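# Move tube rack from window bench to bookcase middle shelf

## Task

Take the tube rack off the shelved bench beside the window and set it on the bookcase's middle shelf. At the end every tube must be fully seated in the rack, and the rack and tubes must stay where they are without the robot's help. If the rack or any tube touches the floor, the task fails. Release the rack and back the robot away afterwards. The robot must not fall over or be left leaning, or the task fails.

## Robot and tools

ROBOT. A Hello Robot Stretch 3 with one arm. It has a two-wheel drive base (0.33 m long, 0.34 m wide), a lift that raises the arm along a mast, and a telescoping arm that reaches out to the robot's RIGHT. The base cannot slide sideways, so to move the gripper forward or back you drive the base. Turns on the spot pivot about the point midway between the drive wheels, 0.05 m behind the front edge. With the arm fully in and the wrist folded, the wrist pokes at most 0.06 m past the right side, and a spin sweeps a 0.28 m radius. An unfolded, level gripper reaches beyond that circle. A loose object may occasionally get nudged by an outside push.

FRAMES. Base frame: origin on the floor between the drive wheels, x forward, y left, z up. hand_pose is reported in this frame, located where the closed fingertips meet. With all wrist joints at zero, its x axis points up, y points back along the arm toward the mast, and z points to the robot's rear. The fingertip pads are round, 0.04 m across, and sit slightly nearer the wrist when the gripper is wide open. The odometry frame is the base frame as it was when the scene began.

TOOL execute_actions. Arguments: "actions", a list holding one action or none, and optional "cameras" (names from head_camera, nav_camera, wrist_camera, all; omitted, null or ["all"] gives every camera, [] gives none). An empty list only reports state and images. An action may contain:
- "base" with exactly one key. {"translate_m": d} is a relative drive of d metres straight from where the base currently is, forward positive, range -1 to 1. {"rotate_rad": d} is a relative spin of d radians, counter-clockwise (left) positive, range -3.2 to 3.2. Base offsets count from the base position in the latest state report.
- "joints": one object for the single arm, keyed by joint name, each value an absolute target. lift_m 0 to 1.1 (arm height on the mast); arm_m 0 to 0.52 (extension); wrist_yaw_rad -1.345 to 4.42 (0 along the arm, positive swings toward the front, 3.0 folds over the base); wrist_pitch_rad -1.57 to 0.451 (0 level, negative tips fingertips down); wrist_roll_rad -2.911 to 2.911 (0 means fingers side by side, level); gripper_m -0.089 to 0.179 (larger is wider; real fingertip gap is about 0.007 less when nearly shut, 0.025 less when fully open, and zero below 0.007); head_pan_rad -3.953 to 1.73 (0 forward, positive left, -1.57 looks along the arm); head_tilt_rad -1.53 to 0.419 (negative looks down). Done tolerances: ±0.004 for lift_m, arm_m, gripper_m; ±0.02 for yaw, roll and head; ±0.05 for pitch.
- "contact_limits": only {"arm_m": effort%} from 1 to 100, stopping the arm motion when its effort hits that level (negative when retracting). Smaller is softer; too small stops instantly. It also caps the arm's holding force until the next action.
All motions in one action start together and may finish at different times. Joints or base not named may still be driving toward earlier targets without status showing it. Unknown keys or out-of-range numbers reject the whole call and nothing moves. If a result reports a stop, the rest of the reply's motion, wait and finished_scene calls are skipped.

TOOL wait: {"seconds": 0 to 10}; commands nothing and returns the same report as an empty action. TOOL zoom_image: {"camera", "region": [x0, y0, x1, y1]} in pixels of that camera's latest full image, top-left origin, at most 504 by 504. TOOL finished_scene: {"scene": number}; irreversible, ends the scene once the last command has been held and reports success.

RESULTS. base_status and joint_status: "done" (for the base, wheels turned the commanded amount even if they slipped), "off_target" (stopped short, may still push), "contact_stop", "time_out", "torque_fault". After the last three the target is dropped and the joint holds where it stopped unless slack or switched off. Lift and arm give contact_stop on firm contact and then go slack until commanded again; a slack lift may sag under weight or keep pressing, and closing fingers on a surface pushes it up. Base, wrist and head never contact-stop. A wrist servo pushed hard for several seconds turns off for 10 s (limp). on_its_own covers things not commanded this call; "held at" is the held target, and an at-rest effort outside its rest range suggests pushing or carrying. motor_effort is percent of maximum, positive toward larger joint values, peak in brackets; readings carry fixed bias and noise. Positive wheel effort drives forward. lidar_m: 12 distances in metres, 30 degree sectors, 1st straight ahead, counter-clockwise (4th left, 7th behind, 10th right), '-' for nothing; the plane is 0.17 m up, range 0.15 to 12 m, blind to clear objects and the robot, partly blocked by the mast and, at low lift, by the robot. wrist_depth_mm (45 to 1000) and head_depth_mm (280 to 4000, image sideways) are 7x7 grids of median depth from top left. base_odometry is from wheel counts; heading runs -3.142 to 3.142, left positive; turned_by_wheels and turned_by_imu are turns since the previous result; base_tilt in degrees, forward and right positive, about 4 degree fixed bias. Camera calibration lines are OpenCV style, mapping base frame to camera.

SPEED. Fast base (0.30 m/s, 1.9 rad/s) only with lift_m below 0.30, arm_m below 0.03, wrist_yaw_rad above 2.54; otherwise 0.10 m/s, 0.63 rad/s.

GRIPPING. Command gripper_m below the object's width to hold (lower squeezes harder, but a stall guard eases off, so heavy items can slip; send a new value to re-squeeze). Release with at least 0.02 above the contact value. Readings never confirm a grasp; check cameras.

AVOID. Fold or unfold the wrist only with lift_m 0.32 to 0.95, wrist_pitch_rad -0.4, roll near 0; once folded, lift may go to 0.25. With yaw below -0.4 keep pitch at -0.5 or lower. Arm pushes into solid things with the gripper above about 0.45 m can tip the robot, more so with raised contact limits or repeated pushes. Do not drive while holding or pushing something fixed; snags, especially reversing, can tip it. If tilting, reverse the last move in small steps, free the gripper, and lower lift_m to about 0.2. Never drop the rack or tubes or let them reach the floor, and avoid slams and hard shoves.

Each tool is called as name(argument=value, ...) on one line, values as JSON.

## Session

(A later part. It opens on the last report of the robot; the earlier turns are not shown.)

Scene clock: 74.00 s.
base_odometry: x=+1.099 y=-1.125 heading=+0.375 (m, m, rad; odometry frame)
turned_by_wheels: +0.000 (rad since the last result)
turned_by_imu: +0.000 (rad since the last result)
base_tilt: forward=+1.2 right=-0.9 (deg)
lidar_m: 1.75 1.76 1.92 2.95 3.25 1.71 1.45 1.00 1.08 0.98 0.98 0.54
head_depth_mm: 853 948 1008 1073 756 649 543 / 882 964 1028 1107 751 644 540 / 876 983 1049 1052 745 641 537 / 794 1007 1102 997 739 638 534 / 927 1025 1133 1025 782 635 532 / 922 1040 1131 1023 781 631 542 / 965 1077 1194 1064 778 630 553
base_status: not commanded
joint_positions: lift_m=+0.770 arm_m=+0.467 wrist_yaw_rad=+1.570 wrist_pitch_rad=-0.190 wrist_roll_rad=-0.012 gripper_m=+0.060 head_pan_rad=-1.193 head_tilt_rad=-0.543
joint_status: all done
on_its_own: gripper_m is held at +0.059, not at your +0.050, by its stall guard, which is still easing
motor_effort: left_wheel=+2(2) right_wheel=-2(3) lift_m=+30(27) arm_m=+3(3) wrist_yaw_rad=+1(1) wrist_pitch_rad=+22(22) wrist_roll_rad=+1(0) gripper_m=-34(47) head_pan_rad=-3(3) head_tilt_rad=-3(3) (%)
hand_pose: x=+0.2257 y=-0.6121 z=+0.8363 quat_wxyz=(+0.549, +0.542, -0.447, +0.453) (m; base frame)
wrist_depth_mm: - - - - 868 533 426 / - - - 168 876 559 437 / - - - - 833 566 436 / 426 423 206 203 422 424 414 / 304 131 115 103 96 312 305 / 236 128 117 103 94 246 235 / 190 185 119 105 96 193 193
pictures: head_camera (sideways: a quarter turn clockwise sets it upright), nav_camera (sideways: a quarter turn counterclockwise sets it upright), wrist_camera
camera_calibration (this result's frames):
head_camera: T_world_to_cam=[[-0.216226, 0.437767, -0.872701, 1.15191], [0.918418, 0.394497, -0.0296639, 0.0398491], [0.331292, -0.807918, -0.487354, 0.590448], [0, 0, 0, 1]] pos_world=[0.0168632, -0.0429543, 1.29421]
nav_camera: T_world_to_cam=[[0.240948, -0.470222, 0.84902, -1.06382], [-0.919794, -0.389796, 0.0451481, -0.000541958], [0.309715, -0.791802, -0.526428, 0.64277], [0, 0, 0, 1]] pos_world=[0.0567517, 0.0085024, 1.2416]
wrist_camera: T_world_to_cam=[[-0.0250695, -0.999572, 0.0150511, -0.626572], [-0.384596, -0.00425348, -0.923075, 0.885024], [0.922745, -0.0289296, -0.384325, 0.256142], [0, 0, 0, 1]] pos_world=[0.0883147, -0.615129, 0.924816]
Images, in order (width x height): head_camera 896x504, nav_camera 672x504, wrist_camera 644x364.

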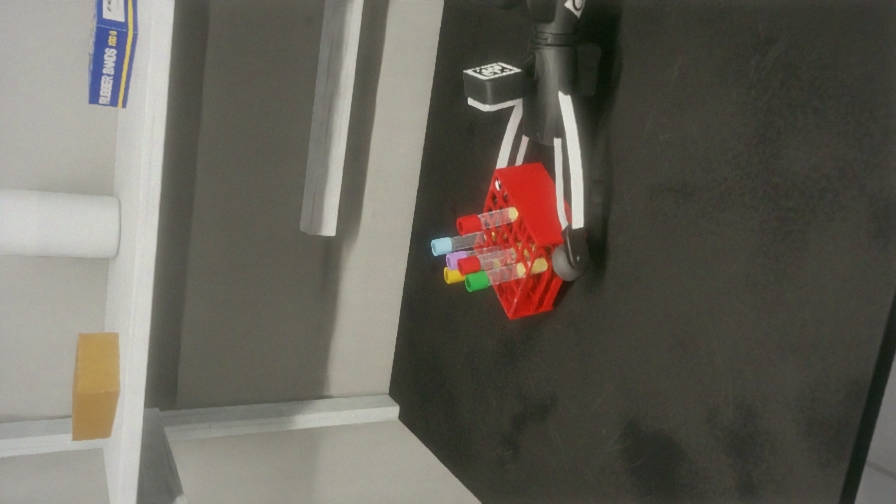

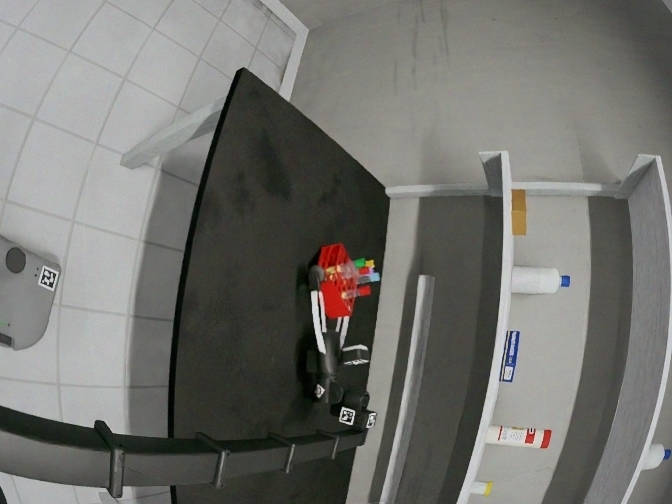

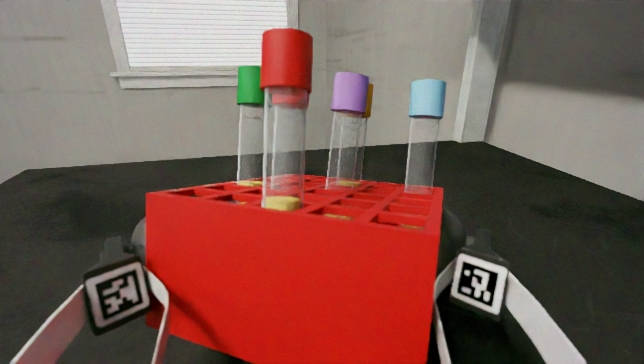

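execute_actions(actions=[{"joints":{"lift_m":0.8,"head_pan_rad":1.1,"head_tilt_rad":-0.3}}], cameras=["wrist_camera"])

execute_actions(actions=[{"joints":{"arm_m":0.0}}])

Scene clock: 79.73 s.
base_odometry: x=+1.099 y=-1.125 heading=+0.375 (m, m, rad; odometry frame)
turned_by_wheels: +0.000 (rad since the last result)
turned_by_imu: +0.000 (rad since the last result)
base_tilt: forward=+1.1 right=-1.0 (deg)
lidar_m: 1.76 1.76 1.92 2.96 3.24 1.72 1.45 1.00 1.08 0.98 0.98 0.54
head_depth_mm: 1853 1914 1937 2014 2103 2034 1585 / 2027 2111 2113 1988 2091 2022 1581 / 2266 2332 2400 2431 2386 1987 1565 / 2539 2677 2609 2596 2565 1966 1553 / 2911 3036 3173 3364 2658 1958 1561 / 3315 3533 3723 3790 2645 1944 1539 / 3307 3394 3575 3697 2658 1916 1520
base_status: not commanded
joint_positions: lift_m=+0.800 arm_m=+0.467 wrist_yaw_rad=+1.570 wrist_pitch_rad=-0.191 wrist_roll_rad=-0.012 gripper_m=+0.090 head_pan_rad=+1.093 head_tilt_rad=-0.310
joint_status: all done
on_its_own: gripper_m is held at +0.088, not at your +0.050, by its stall guard, which is still easing
motor_effort: left_wheel=+2(2) right_wheel=-2(3) lift_m=+31(28) arm_m=+2(3) wrist_yaw_rad=-1(0) wrist_pitch_rad=+22(23) wrist_roll_rad=+0(0) gripper_m=-26(29) head_pan_rad=+3(39) head_tilt_rad=+6(23) (%)
hand_pose: x=+0.2256 y=-0.6121 z=+0.8660 quat_wxyz=(+0.549, +0.543, -0.447, +0.453) (m; base frame)
wrist_depth_mm: - - - - 866 539 423 / - - - 171 888 563 431 / - - - - 924 583 438 / - 502 508 240 501 503 435 / 363 131 116 105 97 383 360 / 287 128 118 104 95 293 279 / 229 219 119 105 97 225 229
pictures: wrist_camera
camera_calibration (this result's frames):
wrist_camera: T_world_to_cam=[[-0.0250531, -0.999572, 0.0150779, -0.627048], [-0.38565, -0.00425152, -0.922636, 0.912279], [0.922305, -0.0289297, -0.385378, 0.26865], [0, 0, 0, 1]] pos_world=[0.0883333, -0.615129, 0.954688]
Images, in order (width x height): wrist_camera 644x364.

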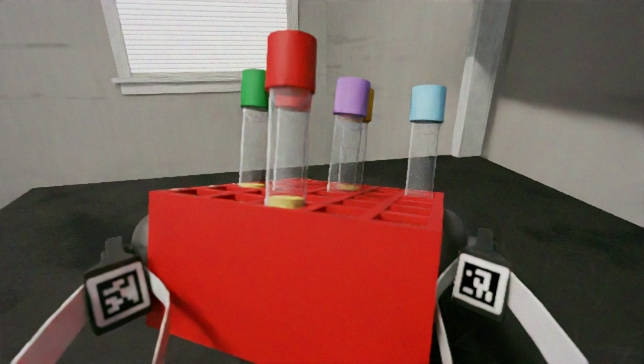

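Scene clock: 84.37 s.
base_odometry: x=+1.099 y=-1.125 heading=+0.375 (m, m, rad; odometry frame)
turned_by_wheels: +0.000 (rad since the last result)
turned_by_imu: +0.000 (rad since the last result)
base_tilt: forward=+1.2 right=-1.0 (deg)
lidar_m: 1.75 1.76 1.92 2.96 3.25 1.72 1.45 1.00 1.08 0.98 0.98 0.54
head_depth_mm: 1847 1911 1946 2005 2102 2015 1581 / 2035 2092 2101 1994 2090 2004 1575 / 2278 2331 2408 2434 2402 1986 1565 / 2540 2637 2569 2610 2580 1976 1555 / 2950 3025 3208 3352 2699 1965 1551 / 3325 3517 3656 3794 2642 1932 1540 / 3302 3448 3534 3704 2605 1934 1530
base_status: not commanded
joint_positions: lift_m=+0.800 arm_m=+0.000 wrist_yaw_rad=+1.570 wrist_pitch_rad=-0.191 wrist_roll_rad=-0.012 gripper_m=+0.093 head_pan_rad=+1.093 head_tilt_rad=-0.310
joint_status: all done
on_its_own: gripper_m is held at +0.092, not at your +0.050, by its stall guard, which is not easing now
motor_effort: left_wheel=+3(2) right_wheel=-2(2) lift_m=+30(30) arm_m=-3(3) wrist_yaw_rad=+1(0) wrist_pitch_rad=+22(22) wrist_roll_rad=+0(0) gripper_m=-24(26) head_pan_rad=+3(3) head_tilt_rad=+6(5) (%)
hand_pose: x=+0.2256 y=-0.1457 z=+0.8660 quat_wxyz=(+0.549, +0.543, -0.447, +0.453) (m; base frame)
wrist_depth_mm: - - - - - - 858 / - - - 171 - - 872 / - - - - - - 895 / - - - 246 505 506 503 / - 131 116 105 96 383 368 / - 128 118 104 95 295 286 / - - 119 105 97 230 231
pictures: head_camera (sideways: a quarter turn clockwise sets it upright), nav_camera (sideways: a quarter turn counterclockwise sets it upright), wrist_camera
camera_calibration (this result's frames):
head_camera: T_world_to_cam=[[-0.0896458, -0.25918, -0.96166, 1.26723], [-0.896647, 0.441331, -0.0353591, 0.0583454], [0.433575, 0.8591, -0.271956, 0.309516], [0, 0, 0, 1]] pos_world=[0.0317189, 0.0367855, 1.30488]
nav_camera: T_world_to_cam=[[0.0999609, 0.303048, 0.947718, -1.19173], [0.892413, -0.448518, 0.0492934, -0.0170076], [0.440007, 0.840829, -0.315278, 0.367211], [0, 0, 0, 1]] pos_world=[-0.0272711, 0.0447621, 1.24604]
wrist_camera: T_world_to_cam=[[-0.0250517, -0.999572, 0.0150781, -0.16086], [-0.38565, -0.00425219, -0.922636, 0.914262], [0.922305, -0.0289284, -0.385378, 0.282143], [0, 0, 0, 1]] pos_world=[0.0883333, -0.148742, 0.954688]
Images, in order (width x height): head_camera 896x504, nav_camera 672x504, wrist_camera 644x364.

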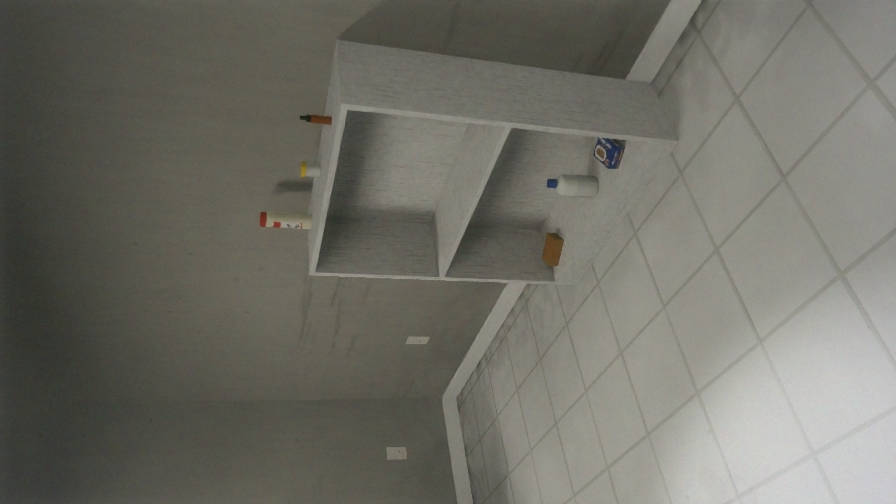

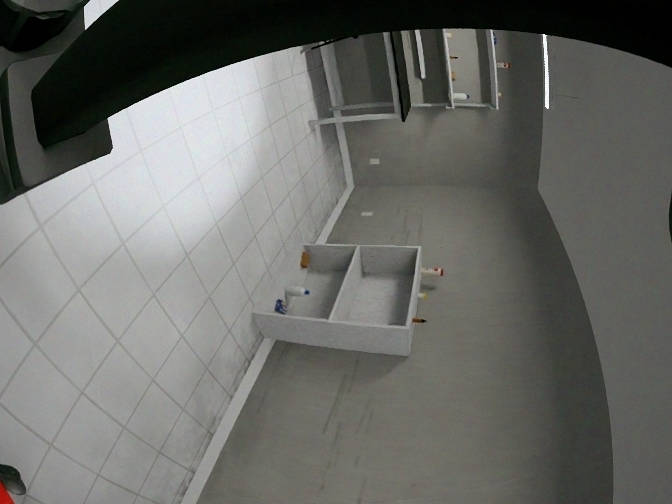

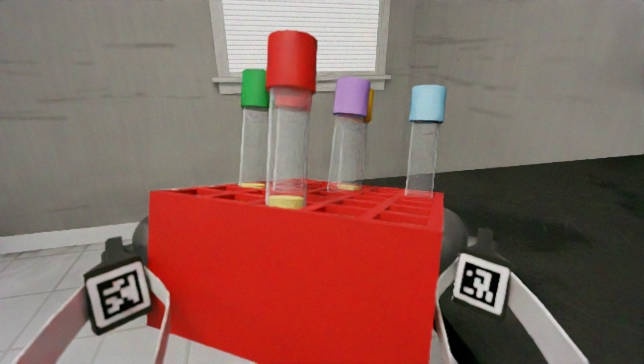

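execute_actions(actions=[{"base":{"rotate_rad":1.335},"joints":{"head_pan_rad":-0.5,"head_tilt_rad":-0.5}}], cameras=[])

execute_actions(actions=[{"base":{"translate_m":1.0}}], cameras=["wrist_camera"])

execute_actions(actions=[{"base":{"translate_m":0.7},"joints":{"head_pan_rad":-1.0}}])

Scene clock: 94.70 s.
base_odometry: x=+1.099 y=-1.125 heading=+1.710 (m, m, rad; odometry frame)
turned_by_wheels: +1.335 (rad since the last result)
turned_by_imu: +1.318 (rad since the last result)
base_tilt: forward=+1.1 right=-1.0 (deg)
lidar_m: 2.49 2.97 1.99 1.61 1.00 1.02 0.99 0.98 0.55 0.54 1.75 1.87
head_depth_mm: 1574 1658 1771 1882 1959 1639 1358 / 1680 1766 1900 2039 2069 1621 1351 / 1777 1906 2038 2205 2049 1621 441 / 1927 1958 2010 2210 2030 1610 414 / 2065 2192 2317 2370 2006 1607 1267 / 2224 2343 2497 2570 1983 1599 1331 / 2441 2674 2984 2663 1991 1582 1316
base_status: done
joint_positions: lift_m=+0.800 arm_m=+0.000 wrist_yaw_rad=+1.570 wrist_pitch_rad=-0.191 wrist_roll_rad=-0.012 gripper_m=+0.093 head_pan_rad=-0.493 head_tilt_rad=-0.494
joint_status: all done
on_its_own: gripper_m is held at +0.092, not at your +0.050, by its stall guard, which is not easing now
motor_effort: left_wheel=-3(9) right_wheel=+3(8) lift_m=+30(30) arm_m=-3(3) wrist_yaw_rad=+0(1) wrist_pitch_rad=+22(22) wrist_roll_rad=+0(0) gripper_m=-25(25) head_pan_rad=-4(37) head_tilt_rad=-3(20) (%)
hand_pose: x=+0.2256 y=-0.1457 z=+0.8660 quat_wxyz=(+0.549, +0.543, -0.447, +0.453) (m; base frame)
wrist_depth_mm: - - - - - - - / - - - 170 - - - / - - - - - - - / - - - 246 - - - / - 131 116 105 97 - - / - 128 118 104 95 - - / - - 119 105 97 - -
pictures: none
No camera images: the call's "cameras" was empty. Leave "cameras" out to get every camera's image.

Scene clock: 106.10 s.
base_odometry: x=+0.961 y=-0.135 heading=+1.709 (m, m, rad; odometry frame)
turned_by_wheels: +0.000 (rad since the last result)
turned_by_imu: +0.001 (rad since the last result)
base_tilt: forward=+1.1 right=-1.0 (deg)
lidar_m: 2.16 1.98 2.30 1.97 1.96 1.84 1.91 1.25 1.74 1.37 1.11 1.31
head_depth_mm: 1203 1256 1320 1379 1299 1539 1358 / 1278 1351 1425 1486 1654 1512 1356 / 1371 1412 1540 1543 1748 1573 442 / 1470 1516 1657 1703 1881 1614 414 / 1583 1652 1575 1727 1828 1598 1264 / 1721 1874 2056 2274 2009 1599 1328 / 1897 2076 2292 2457 1985 1590 1319
base_status: done
joint_positions: lift_m=+0.800 arm_m=+0.000 wrist_yaw_rad=+1.570 wrist_pitch_rad=-0.191 wrist_roll_rad=-0.012 gripper_m=+0.093 head_pan_rad=-0.493 head_tilt_rad=-0.494
joint_status: not commanded
on_its_own: gripper_m is held at +0.092, not at your +0.050, by its stall guard, which is not easing now
motor_effort: left_wheel=-4(7) right_wheel=+3(8) lift_m=+31(30) arm_m=-3(3) wrist_yaw_rad=+0(0) wrist_pitch_rad=+22(22) wrist_roll_rad=+0(1) gripper_m=-25(25) head_pan_rad=-3(4) head_tilt_rad=-3(3) (%)
hand_pose: x=+0.2256 y=-0.1457 z=+0.8660 quat_wxyz=(+0.549, +0.543, -0.447, +0.453) (m; base frame)
wrist_depth_mm: - - - - - - 849 / - - - 171 - - 915 / - - - - - - 980 / - - - 245 - - 842 / - 131 116 105 97 - 917 / - 128 118 104 95 - 996 / - - 119 105 97 - -
pictures: wrist_camera
camera_calibration (this result's frames):
wrist_camera: T_world_to_cam=[[-0.0250517, -0.999572, 0.0150786, -0.160859], [-0.38565, -0.00425271, -0.922635, 0.914262], [0.922305, -0.0289287, -0.385378, 0.282143], [0, 0, 0, 1]] pos_world=[0.0883333, -0.14874, 0.954688]
Images, in order (width x height): wrist_camera 644x364.

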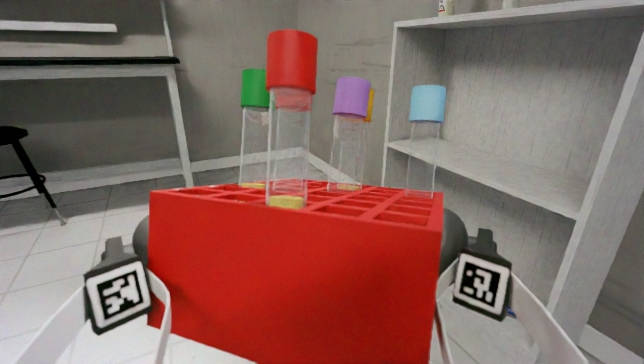

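Scene clock: 114.50 s.
base_odometry: x=+0.864 y=+0.558 heading=+1.709 (m, m, rad; odometry frame)
turned_by_wheels: +0.000 (rad since the last result)
turned_by_imu: +0.001 (rad since the last result)
base_tilt: forward=+1.1 right=-1.0 (deg)
lidar_m: 1.71 1.32 1.96 2.26 2.24 2.40 2.56 1.90 1.37 0.83 0.85 0.90
head_depth_mm: 862 925 895 1062 1121 1165 1196 / 875 946 888 1086 1142 1328 1221 / 892 953 955 1104 1136 1350 1216 / 906 973 888 1128 1128 1376 1239 / 921 995 1013 1160 1123 1402 1257 / 936 900 924 1173 1111 1382 451 / 950 1035 898 997 1056 1214 435
base_status: done
joint_positions: lift_m=+0.800 arm_m=+0.000 wrist_yaw_rad=+1.570 wrist_pitch_rad=-0.191 wrist_roll_rad=-0.012 gripper_m=+0.093 head_pan_rad=-0.993 head_tilt_rad=-0.494
joint_status: all done
on_its_own: gripper_m is held at +0.092, not at your +0.050, by its stall guard, which is not easing now
motor_effort: left_wheel=-3(4) right_wheel=+2(8) lift_m=+30(30) arm_m=-3(3) wrist_yaw_rad=-1(0) wrist_pitch_rad=+22(22) wrist_roll_rad=+0(0) gripper_m=-25(24) head_pan_rad=-4(32) head_tilt_rad=-3(3) (%)
hand_pose: x=+0.2256 y=-0.1457 z=+0.8660 quat_wxyz=(+0.549, +0.543, -0.447, +0.453) (m; base frame)
wrist_depth_mm: - - - - - 654 672 / - - - 170 - 703 704 / - - - - - 768 723 / - - - 244 - 822 729 / - 131 116 105 96 754 709 / - 128 118 104 95 894 579 / - - 119 105 97 992 791
pictures: head_camera (sideways: a quarter turn clockwise sets it upright), nav_camera (sideways: a quarter turn counterclockwise sets it upright), wrist_camera
camera_calibration (this result's frames):
head_camera: T_world_to_cam=[[-0.27511, 0.349324, -0.895705, 1.18227], [0.822361, 0.56812, -0.0310166, 0.0421981], [0.498033, -0.745126, -0.443565, 0.532453], [0, 0, 0, 1]] pos_world=[0.0253734, -0.040225, 1.29645]
nav_camera: T_world_to_cam=[[0.306409, -0.37715, 0.873997, -1.0968], [-0.82506, -0.56315, 0.0462406, -0.00254509], [0.474752, -0.735269, -0.483726, 0.586203], [0, 0, 0, 1]] pos_world=[0.0556676, 0.015927, 1.24228]
wrist_camera: T_world_to_cam=[[-0.0250517, -0.999572, 0.0150787, -0.160859], [-0.38565, -0.00425275, -0.922635, 0.914262], [0.922305, -0.0289287, -0.385378, 0.282143], [0, 0, 0, 1]] pos_world=[0.0883333, -0.14874, 0.954688]
Images, in order (width x height): head_camera 896x504, nav_camera 672x504, wrist_camera 644x364.

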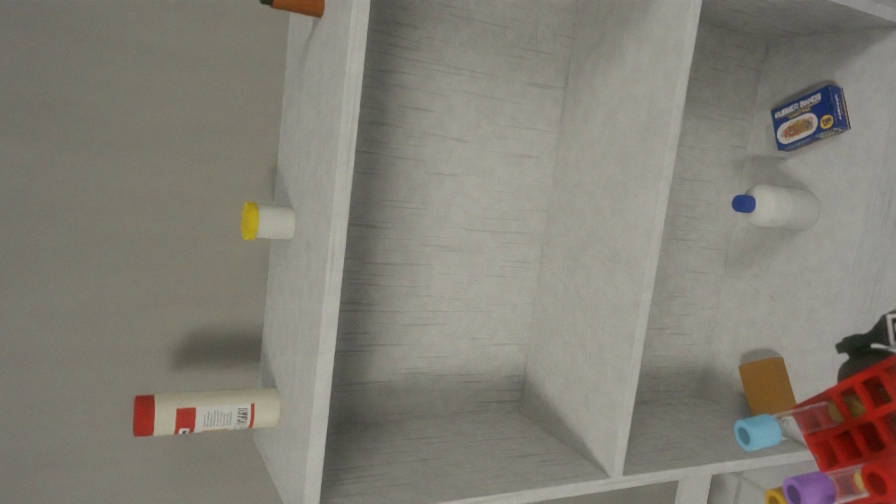

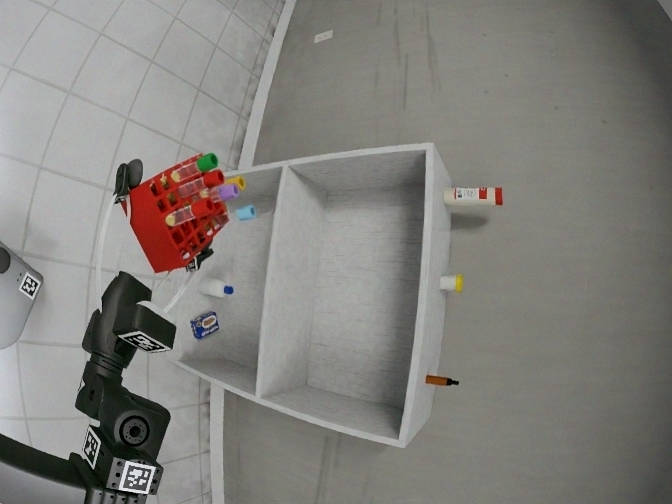

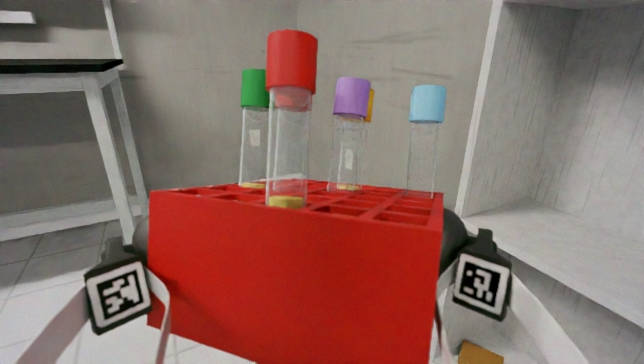

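execute_actions(actions=[{"base":{"rotate_rad":0.436},"joints":{"wrist_yaw_rad":0.0,"head_pan_rad":-1.57,"head_tilt_rad":-0.6}}], cameras=[])

execute_actions(actions=[{"joints":{"lift_m":0.75}}])

Scene clock: 125.33 s.
base_odometry: x=+0.864 y=+0.558 heading=+2.145 (m, m, rad; odometry frame)
turned_by_wheels: +0.436 (rad since the last result)
turned_by_imu: +0.430 (rad since the last result)
base_tilt: forward=+1.1 right=-1.0 (deg)
lidar_m: 1.32 1.96 1.98 2.23 2.36 2.48 1.90 1.49 0.83 0.85 0.90 1.54
head_depth_mm: 882 936 985 1015 1055 1473 1273 / 885 932 1048 1162 1082 1269 1271 / 889 939 1053 1158 1008 489 1268 / 895 943 1056 1167 1032 481 - / 903 881 1064 1175 1098 1300 1248 / 903 945 1072 1171 1093 1355 1249 / 908 928 1074 1172 1248 1303 1245
base_status: done
joint_positions: lift_m=+0.800 arm_m=+0.000 wrist_yaw_rad=+0.002 wrist_pitch_rad=-0.191 wrist_roll_rad=-0.012 gripper_m=+0.093 head_pan_rad=-1.563 head_tilt_rad=-0.593
joint_status: all done
on_its_own: gripper_m is held at +0.092, not at your +0.050, by its stall guard, which is not easing now
motor_effort: left_wheel=-4(9) right_wheel=+4(8) lift_m=+30(30) arm_m=-3(3) wrist_yaw_rad=-3(4) wrist_pitch_rad=+22(22) wrist_roll_rad=+0(0) gripper_m=-24(24) head_pan_rad=-4(33) head_tilt_rad=-3(14) (%)
hand_pose: x=-0.0210 y=-0.3923 z=+0.8660 quat_wxyz=(+0.708, +0.069, -0.699, -0.067) (m; base frame)
wrist_depth_mm: 602 709 728 704 734 746 779 / 600 743 744 170 744 800 813 / 598 800 819 820 791 852 867 / 618 819 851 245 684 921 938 / 690 131 116 105 96 990 - / - 128 117 104 95 - - / - 815 119 105 97 - -
pictures: none
No camera images: the call's "cameras" was empty. Leave "cameras" out to get every camera's image.

Scene clock: 126.63 s.
base_odometry: x=+0.864 y=+0.558 heading=+2.145 (m, m, rad; odometry frame)
turned_by_wheels: +0.000 (rad since the last result)
turned_by_imu: +0.000 (rad since the last result)
base_tilt: forward=+1.1 right=-0.9 (deg)
lidar_m: 1.33 1.96 1.97 2.23 2.36 2.49 1.89 1.49 0.83 0.85 0.90 1.55
head_depth_mm: 882 940 982 1015 1049 1472 1276 / 889 931 1046 1162 1080 1283 1254 / 891 938 1052 1160 1078 563 1238 / 897 944 1055 1168 1067 515 1223 / 900 876 1064 1175 1098 1363 1254 / 906 941 1072 1175 1097 1351 1246 / 912 932 1076 1168 1248 1306 1241
base_status: not commanded
joint_positions: lift_m=+0.750 arm_m=+0.000 wrist_yaw_rad=+0.002 wrist_pitch_rad=-0.192 wrist_roll_rad=-0.012 gripper_m=+0.093 head_pan_rad=-1.563 head_tilt_rad=-0.593
joint_status: all done
on_its_own: gripper_m is held at +0.092, not at your +0.050, by its stall guard, which is not easing now
motor_effort: left_wheel=-4(4) right_wheel=+3(3) lift_m=+22(31) arm_m=-2(2) wrist_yaw_rad=-2(2) wrist_pitch_rad=+22(23) wrist_roll_rad=+0(1) gripper_m=-25(25) head_pan_rad=-4(4) head_tilt_rad=-5(3) (%)
hand_pose: x=-0.0210 y=-0.3922 z=+0.8164 quat_wxyz=(+0.708, +0.069, -0.699, -0.067) (m; base frame)
wrist_depth_mm: 600 713 709 714 719 736 793 / 604 747 751 170 737 784 816 / 597 793 820 813 787 878 889 / 616 773 833 245 697 934 940 / 649 132 116 105 96 971 - / 987 128 117 104 95 - - / - 818 119 105 97 - -
pictures: head_camera (sideways: a quarter turn clockwise sets it upright), nav_camera (sideways: a quarter turn counterclockwise sets it upright), wrist_camera
camera_calibration (this result's frames):
head_camera: T_world_to_cam=[[-0.0437681, 0.528607, -0.847737, 1.1183], [0.998901, 0.0374051, -0.0282485, 0.0375137], [0.0167774, -0.848042, -0.529664, 0.647417], [0, 0, 0, 1]] pos_world=[0.000611518, -0.0435093, 1.292]
nav_camera: T_world_to_cam=[[0.0550831, -0.566591, 0.822156, -1.02766], [-0.998479, -0.0332914, 0.0439536, 0.00149596], [0.00246698, -0.823326, -0.567563, 0.698163], [0, 0, 0, 1]] pos_world=[0.0563781, -0.00739818, 1.24108]
wrist_camera: T_world_to_cam=[[-0.999647, 0.0218571, 0.0150858, -0.0325604], [-0.00548325, 0.385937, -0.922509, 0.933224], [-0.0259855, -0.922266, -0.385681, 0.113251], [0, 0, 0, 1]] pos_world=[-0.0244889, -0.255006, 0.905078]
Images, in order (width x height): head_camera 896x504, nav_camera 672x504, wrist_camera 644x364.

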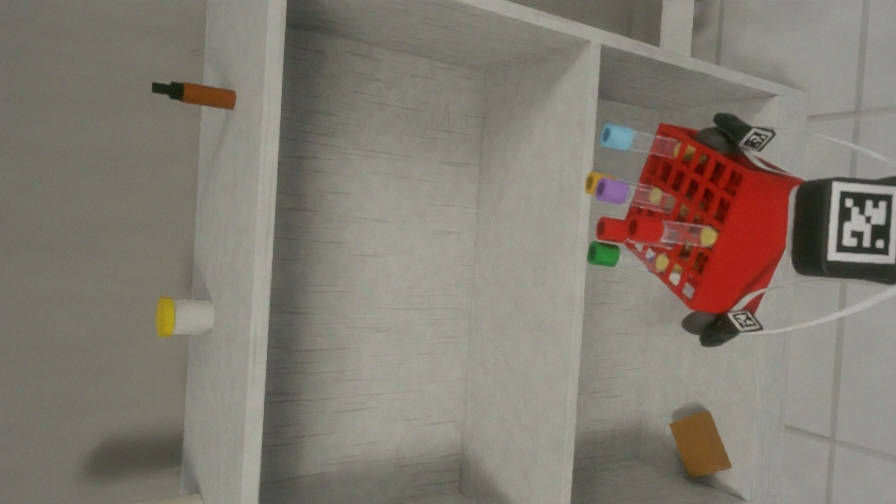

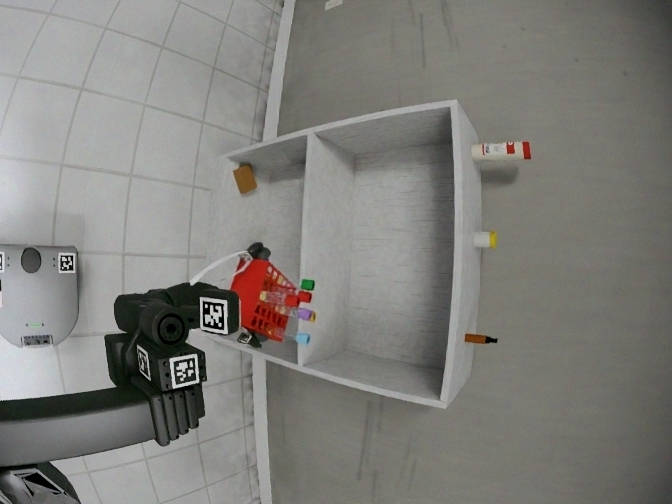

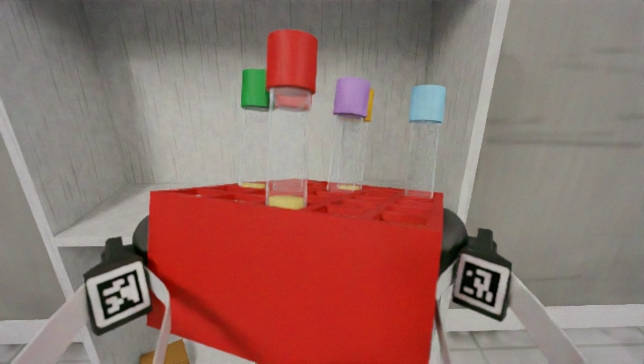

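execute_actions(actions=[{"base":{"translate_m":0.1},"joints":{"arm_m":0.42},"contact_limits":{"arm_m":14}}])

Scene clock: 135.53 s.
base_odometry: x=+0.810 y=+0.642 heading=+2.145 (m, m, rad; odometry frame)
turned_by_wheels: +0.000 (rad since the last result)
turned_by_imu: +0.000 (rad since the last result)
base_tilt: forward=+1.1 right=-1.0 (deg)
lidar_m: 1.23 1.60 1.89 2.23 2.52 2.56 2.00 1.49 0.87 0.86 0.86 1.55
head_depth_mm: 886 931 1042 1168 1083 1184 - / 888 935 1041 1152 - 1302 1259 / 894 938 1042 1123 1373 1341 1264 / 897 869 1056 1131 1381 1339 1258 / 903 954 1066 1181 1098 1361 1253 / 905 868 1073 1167 1094 1326 1247 / 876 848 1016 1054 1085 1322 1245
base_status: done
joint_positions: lift_m=+0.750 arm_m=+0.420 wrist_yaw_rad=+0.001 wrist_pitch_rad=-0.192 wrist_roll_rad=-0.012 gripper_m=+0.093 head_pan_rad=-1.563 head_tilt_rad=-0.593
joint_status: all done
on_its_own: gripper_m is held at +0.092, not at your +0.050, by its stall guard, which is not easing now
motor_effort: left_wheel=-3(7) right_wheel=+2(7) lift_m=+22(22) arm_m=+3(6) wrist_yaw_rad=-1(2) wrist_pitch_rad=+22(22) wrist_roll_rad=+0(0) gripper_m=-24(25) head_pan_rad=-3(4) head_tilt_rad=-4(4) (%)
contact_limits: arm_m 14 (drawing in: default 19, maximum 30; extending or still: default 26, maximum 42)
hand_pose: x=-0.0213 y=-0.8116 z=+0.8164 quat_wxyz=(+0.708, +0.069, -0.699, -0.067) (m; base frame)
wrist_depth_mm: 325 336 333 332 343 347 347 / 346 353 349 171 359 365 373 / 368 375 378 379 387 389 390 / 392 397 393 245 400 416 410 / 418 131 116 105 96 444 430 / 436 128 117 104 95 478 431 / 387 374 119 105 97 387 390
pictures: head_camera (sideways: a quarter turn clockwise sets it upright), nav_camera (sideways: a quarter turn counterclockwise sets it upright), wrist_camera
camera_calibration (this result's frames):
head_camera: T_world_to_cam=[[-0.043661, 0.528635, -0.847726, 1.11829], [0.998908, 0.0372032, -0.0282479, 0.0375128], [0.0166053, -0.848034, -0.529682, 0.647442], [0, 0, 0, 1]] pos_world=[0.000602694, -0.043508, 1.292]
nav_camera: T_world_to_cam=[[0.0549683, -0.56662, 0.822143, -1.02764], [-0.998485, -0.0330899, 0.043953, 0.00149672], [0.00229993, -0.823314, -0.567581, 0.698188], [0, 0, 0, 1]] pos_world=[0.0563766, -0.00740705, 1.24108]
wrist_camera: T_world_to_cam=[[-0.999619, 0.0230991, 0.0150858, -0.0226927], [-0.00500379, 0.385943, -0.922509, 1.09508], [-0.0271314, -0.922233, -0.385681, -0.273509], [0, 0, 0, 1]] pos_world=[-0.0246252, -0.674354, 0.905078]
Images, in order (width x height): head_camera 896x504, nav_camera 672x504, wrist_camera 644x364.

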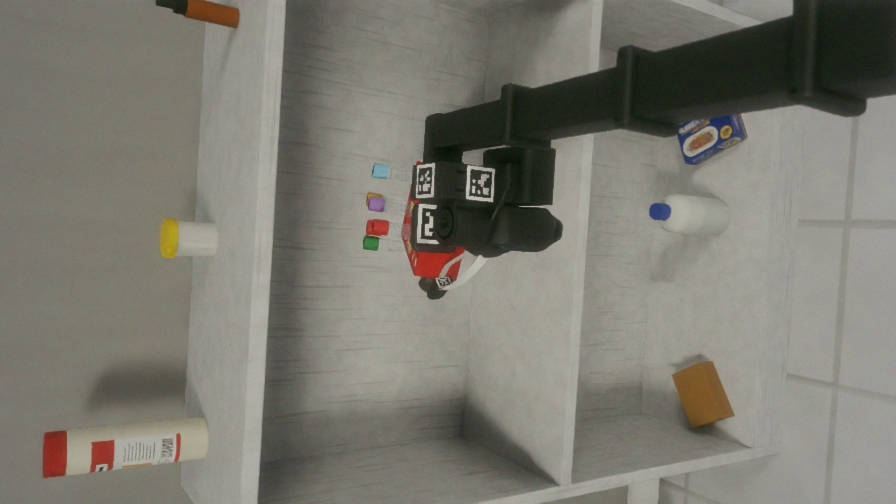

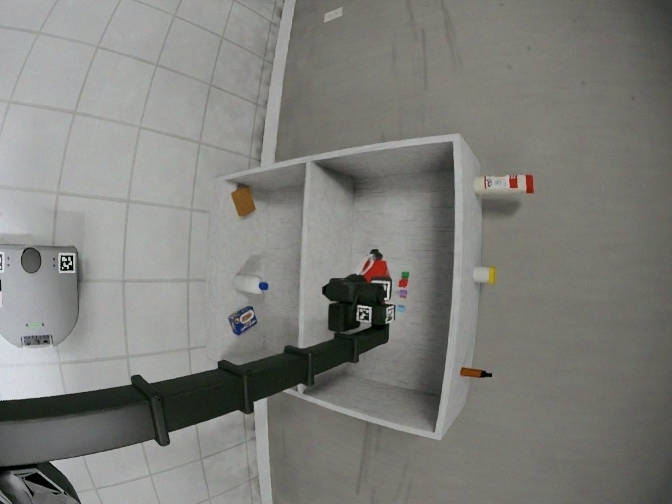

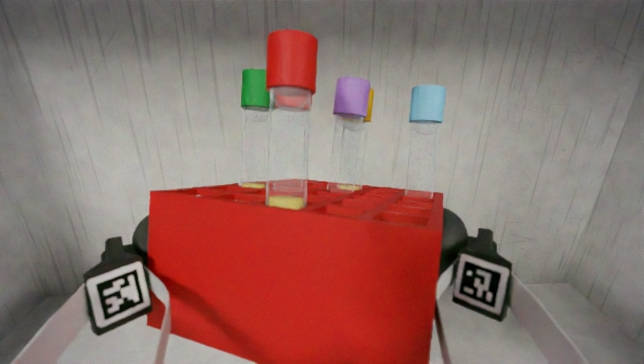

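execute_actions(actions=[{"joints":{"arm_m":0.495,"lift_m":0.7}}], cameras=[])

execute_actions(actions=[{"joints":{"lift_m":0.65}}], cameras=["wrist_camera","nav_camera"])

Scene clock: 142.60 s.
base_odometry: x=+0.810 y=+0.642 heading=+2.145 (m, m, rad; odometry frame)
turned_by_wheels: +0.000 (rad since the last result)
turned_by_imu: +0.000 (rad since the last result)
base_tilt: forward=+1.1 right=-1.0 (deg)
lidar_m: 1.22 1.60 1.89 2.23 2.51 2.57 2.00 1.49 0.87 0.86 0.86 1.55
head_depth_mm: 883 933 1045 1166 1093 1250 1281 / 888 932 1051 1168 1063 - - / 892 939 1054 1123 1373 1334 1263 / 897 866 1058 1134 1105 1335 1252 / 902 951 1063 1174 1103 1367 1248 / 905 867 1073 1170 1093 1324 1250 / 876 850 1021 1055 1085 1314 1241
base_status: not commanded
joint_positions: lift_m=+0.700 arm_m=+0.495 wrist_yaw_rad=+0.001 wrist_pitch_rad=-0.192 wrist_roll_rad=-0.012 gripper_m=+0.093 head_pan_rad=-1.563 head_tilt_rad=-0.593
joint_status: all done
on_its_own: gripper_m is held at +0.092, not at your +0.050, by its stall guard, which is not easing now
motor_effort: left_wheel=-3(3) right_wheel=+3(2) lift_m=+21(23) arm_m=+3(4) wrist_yaw_rad=-1(0) wrist_pitch_rad=+23(23) wrist_roll_rad=+0(0) gripper_m=-25(24) head_pan_rad=-3(3) head_tilt_rad=-3(4) (%)
hand_pose: x=-0.0213 y=-0.8866 z=+0.7663 quat_wxyz=(+0.708, +0.069, -0.699, -0.067) (m; base frame)
wrist_depth_mm: 261 265 267 266 271 275 279 / 277 280 279 171 287 292 297 / 296 299 300 304 310 310 316 / 314 316 312 244 323 333 338 / 339 131 116 105 96 354 362 / 360 128 118 104 95 385 386 / 328 316 119 105 97 327 328
pictures: none
No camera images: the call's "cameras" was empty. Leave "cameras" out to get every camera's image.

Scene clock: 143.90 s.
base_odometry: x=+0.810 y=+0.642 heading=+2.145 (m, m, rad; odometry frame)
turned_by_wheels: +0.000 (rad since the last result)
turned_by_imu: +0.000 (rad since the last result)
base_tilt: forward=+1.1 right=-1.0 (deg)
lidar_m: 1.22 1.60 1.89 2.23 2.51 2.56 1.99 1.49 0.87 0.86 0.86 1.55
head_depth_mm: 883 933 1043 1164 1085 1265 1270 / 886 936 1051 1161 1082 1420 - / 891 942 1053 1143 1407 1339 1255 / 897 868 1056 1133 1383 1332 1257 / 902 950 1066 1178 1096 1367 1253 / 905 867 1067 1172 1093 1324 1250 / 876 848 1022 1053 1090 1322 1247
base_status: not commanded
joint_positions: lift_m=+0.650 arm_m=+0.495 wrist_yaw_rad=+0.001 wrist_pitch_rad=-0.192 wrist_roll_rad=-0.012 gripper_m=+0.093 head_pan_rad=-1.563 head_tilt_rad=-0.593
joint_status: all done
on_its_own: gripper_m is held at +0.092, not at your +0.050, by its stall guard, which is not easing now
motor_effort: left_wheel=-3(3) right_wheel=+3(2) lift_m=+22(23) arm_m=+3(3) wrist_yaw_rad=-1(1) wrist_pitch_rad=+23(23) wrist_roll_rad=+0(0) gripper_m=-24(25) head_pan_rad=-4(3) head_tilt_rad=-3(3) (%)
hand_pose: x=-0.0213 y=-0.8865 z=+0.7162 quat_wxyz=(+0.708, +0.069, -0.699, -0.068) (m; base frame)
wrist_depth_mm: 262 265 268 264 271 275 279 / 277 280 277 171 287 289 295 / 292 300 303 304 309 310 315 / 314 314 314 247 323 333 335 / 337 131 116 105 96 355 363 / 326 128 117 104 95 342 329 / 263 256 119 105 97 267 268
pictures: nav_camera (sideways: a quarter turn counterclockwise sets it upright), wrist_camera
camera_calibration (this result's frames):
nav_camera: T_world_to_cam=[[0.0549684, -0.566624, 0.822141, -1.02764], [-0.998485, -0.0330902, 0.0439529, 0.00149685], [0.00230001, -0.823312, -0.567584, 0.698192], [0, 0, 0, 1]] pos_world=[0.0563766, -0.0074068, 1.24108]
wrist_camera: T_world_to_cam=[[-0.999619, 0.0230899, 0.0151011, -0.0194697], [-0.00500411, 0.386532, -0.922262, 1.03196], [-0.027132, -0.921987, -0.386269, -0.380622], [0, 0, 0, 1]] pos_world=[-0.0246253, -0.749365, 0.80501]
Images, in order (width x height): nav_camera 672x504, wrist_camera 644x364.

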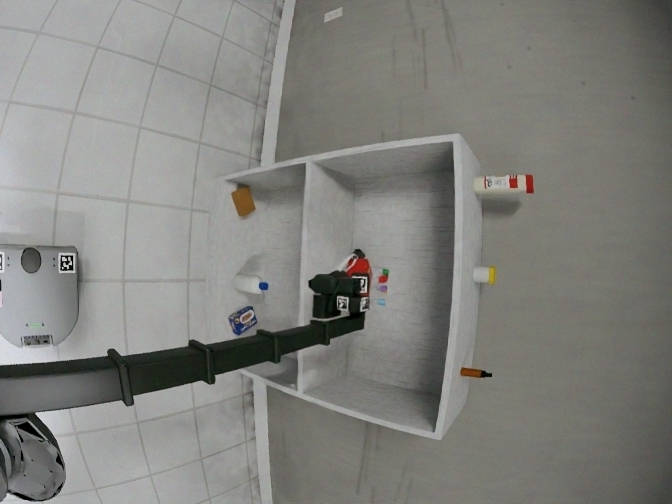

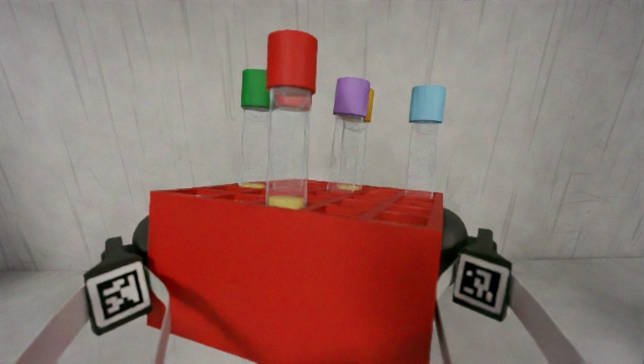

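execute_actions(actions=[{"joints":{"lift_m":0.57}}], cameras=["wrist_camera"])

Scene clock: 147.53 s.
base_odometry: x=+0.810 y=+0.642 heading=+2.145 (m, m, rad; odometry frame)
turned_by_wheels: +0.000 (rad since the last result)
turned_by_imu: +0.000 (rad since the last result)
base_tilt: forward=+1.1 right=-1.0 (deg)
lidar_m: 1.22 1.60 1.89 2.23 2.51 2.57 2.00 1.48 0.87 0.86 0.86 1.55
head_depth_mm: 884 934 1041 1169 1089 1260 1257 / 888 931 1049 1155 1083 1398 1259 / 891 941 1052 1157 - 1340 1260 / 897 870 1055 1154 1380 1337 1252 / 897 951 1065 1178 1107 1363 1250 / 907 869 1070 1170 1089 1330 1254 / 879 846 1018 1055 1087 1322 1243
base_status: not commanded
joint_positions: lift_m=+0.570 arm_m=+0.495 wrist_yaw_rad=+0.001 wrist_pitch_rad=-0.185 wrist_roll_rad=-0.012 gripper_m=+0.093 head_pan_rad=-1.563 head_tilt_rad=-0.593
joint_status: all done
on_its_own: gripper_m is held at +0.092, not at your +0.050, by its stall guard, which is not easing now
motor_effort: left_wheel=-3(3) right_wheel=+2(3) lift_m=+21(21) arm_m=+3(3) wrist_yaw_rad=-1(2) wrist_pitch_rad=+19(23) wrist_roll_rad=+0(1) gripper_m=-24(24) head_pan_rad=-4(3) head_tilt_rad=-3(3) (%)
hand_pose: x=-0.0213 y=-0.8871 z=+0.6380 quat_wxyz=(+0.708, +0.066, -0.700, -0.065) (m; base frame)
wrist_depth_mm: 262 263 266 268 273 276 280 / 277 280 276 168 287 293 296 / 296 298 302 304 308 311 317 / 312 313 185 199 321 328 332 / 270 130 115 104 96 288 273 / 211 128 117 104 95 221 212 / 169 167 120 106 97 174 173
pictures: wrist_camera
camera_calibration (this result's frames):
wrist_camera: T_world_to_cam=[[-0.999621, 0.0232243, 0.0148076, -0.0179715], [-0.00487269, 0.38002, -0.924965, 0.955988], [-0.0271089, -0.924686, -0.379763, -0.41784], [0, 0, 0, 1]] pos_world=[-0.0246337, -0.749249, 0.725841]
Images, in order (width x height): wrist_camera 644x364.

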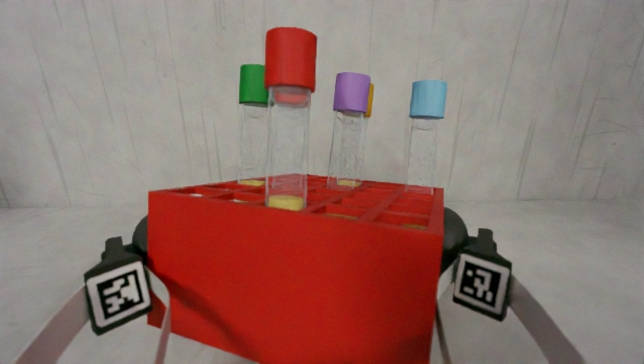

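The far end is touching; a little lower, then release.

execute_actions(actions=[{"joints":{"lift_m":0.55}}], cameras=["wrist_camera"])

execute_actions(actions=[{"joints":{"gripper_m":0.179}}], cameras=["wrist_camera"])

Scene clock: 151.17 s.
base_odometry: x=+0.810 y=+0.642 heading=+2.145 (m, m, rad; odometry frame)
turned_by_wheels: +0.000 (rad since the last result)
turned_by_imu: +0.000 (rad since the last result)
base_tilt: forward=+1.1 right=-1.0 (deg)
lidar_m: 1.22 1.60 1.89 2.22 2.50 2.57 2.00 1.49 0.87 0.85 0.86 1.55
head_depth_mm: 886 928 1043 1164 1085 1263 1257 / 890 933 1045 1164 1082 1391 1253 / 891 942 1058 1160 - 1321 1259 / 898 869 1062 1148 1384 1336 1258 / 902 952 1066 1179 1098 1365 1253 / 909 865 1074 1170 1091 1324 1245 / 877 851 1018 1053 1090 1315 1241
base_status: not commanded
joint_positions: lift_m=+0.550 arm_m=+0.495 wrist_yaw_rad=+0.001 wrist_pitch_rad=-0.179 wrist_roll_rad=-0.012 gripper_m=+0.093 head_pan_rad=-1.563 head_tilt_rad=-0.593
joint_status: all done
on_its_own: gripper_m is held at +0.092, not at your +0.050, by its stall guard, which is not easing now
motor_effort: left_wheel=-3(3) right_wheel=+2(3) lift_m=+20(19) arm_m=+3(3) wrist_yaw_rad=-1(1) wrist_pitch_rad=+16(19) wrist_roll_rad=+1(0) gripper_m=-25(24) head_pan_rad=-3(4) head_tilt_rad=-3(3) (%)
hand_pose: x=-0.0213 y=-0.8875 z=+0.6195 quat_wxyz=(+0.709, +0.064, -0.700, -0.063) (m; base frame)
wrist_depth_mm: 264 263 266 266 273 277 279 / 277 280 276 158 287 294 294 / 293 295 299 305 309 313 317 / 309 309 167 163 184 323 328 / 237 127 112 103 108 253 238 / 193 128 117 103 93 193 184 / - 145 123 108 98 150 152
pictures: wrist_camera
camera_calibration (this result's frames):
wrist_camera: T_world_to_cam=[[-0.999621, 0.0233114, 0.014661, -0.0175187], [-0.00486849, 0.374401, -0.927254, 0.935471], [-0.0271047, -0.926974, -0.374145, -0.430769], [0, 0, 0, 1]] pos_world=[-0.0246335, -0.749144, 0.706506]
Images, in order (width x height): wrist_camera 644x364.

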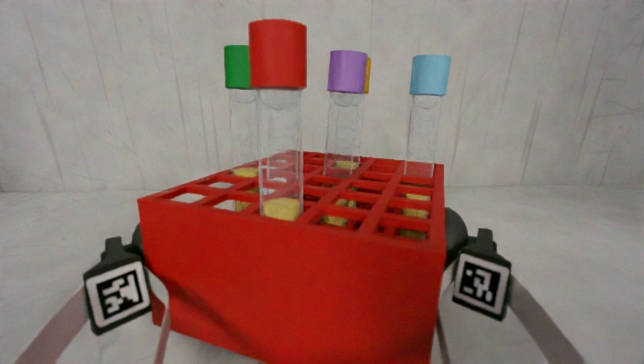

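Scene clock: 152.53 s.
base_odometry: x=+0.810 y=+0.642 heading=+2.145 (m, m, rad; odometry frame)
turned_by_wheels: +0.000 (rad since the last result)
turned_by_imu: +0.000 (rad since the last result)
base_tilt: forward=+1.1 right=-1.0 (deg)
lidar_m: 1.22 1.60 1.89 2.22 2.50 2.56 1.99 1.49 0.87 0.85 0.86 1.55
head_depth_mm: 888 930 1045 1159 1086 1265 1257 / 891 936 1047 1161 1089 1381 1255 / 892 941 1054 1153 - 1319 1259 / 896 866 1054 1151 1099 1334 1262 / 903 949 1067 1172 1099 1359 1248 / 904 864 1074 1165 1091 1317 1249 / 876 846 1016 1055 1082 1312 1246
base_status: not commanded
joint_positions: lift_m=+0.550 arm_m=+0.495 wrist_yaw_rad=+0.001 wrist_pitch_rad=-0.177 wrist_roll_rad=-0.012 gripper_m=+0.179 head_pan_rad=-1.563 head_tilt_rad=-0.593
joint_status: all done
motor_effort: left_wheel=-3(3) right_wheel=+3(2) lift_m=+20(21) arm_m=+3(3) wrist_yaw_rad=-1(0) wrist_pitch_rad=+15(16) wrist_roll_rad=+0(0) gripper_m=+0(100) head_pan_rad=-3(4) head_tilt_rad=-4(3) (%)
hand_pose: x=-0.0213 y=-0.8876 z=+0.6201 quat_wxyz=(+0.709, +0.063, -0.700, -0.062) (m; base frame)
wrist_depth_mm: 264 263 269 272 274 276 278 / 280 279 278 163 286 291 297 / 296 298 296 301 309 311 310 / 308 311 312 196 209 323 325 / 240 239 147 142 151 256 240 / - 128 113 105 112 182 185 / 146 145 124 107 96 151 151
pictures: wrist_camera
camera_calibration (this result's frames):
wrist_camera: T_world_to_cam=[[-0.999621, 0.0233483, 0.0146132, -0.0174618], [-0.00487169, 0.372302, -0.928099, 0.934709], [-0.0271101, -0.927818, -0.372047, -0.432757], [0, 0, 0, 1]] pos_world=[-0.0246337, -0.749106, 0.706752]
Images, in order (width x height): wrist_camera 644x364.

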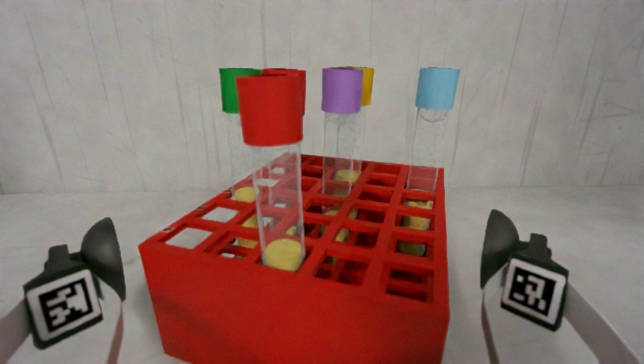

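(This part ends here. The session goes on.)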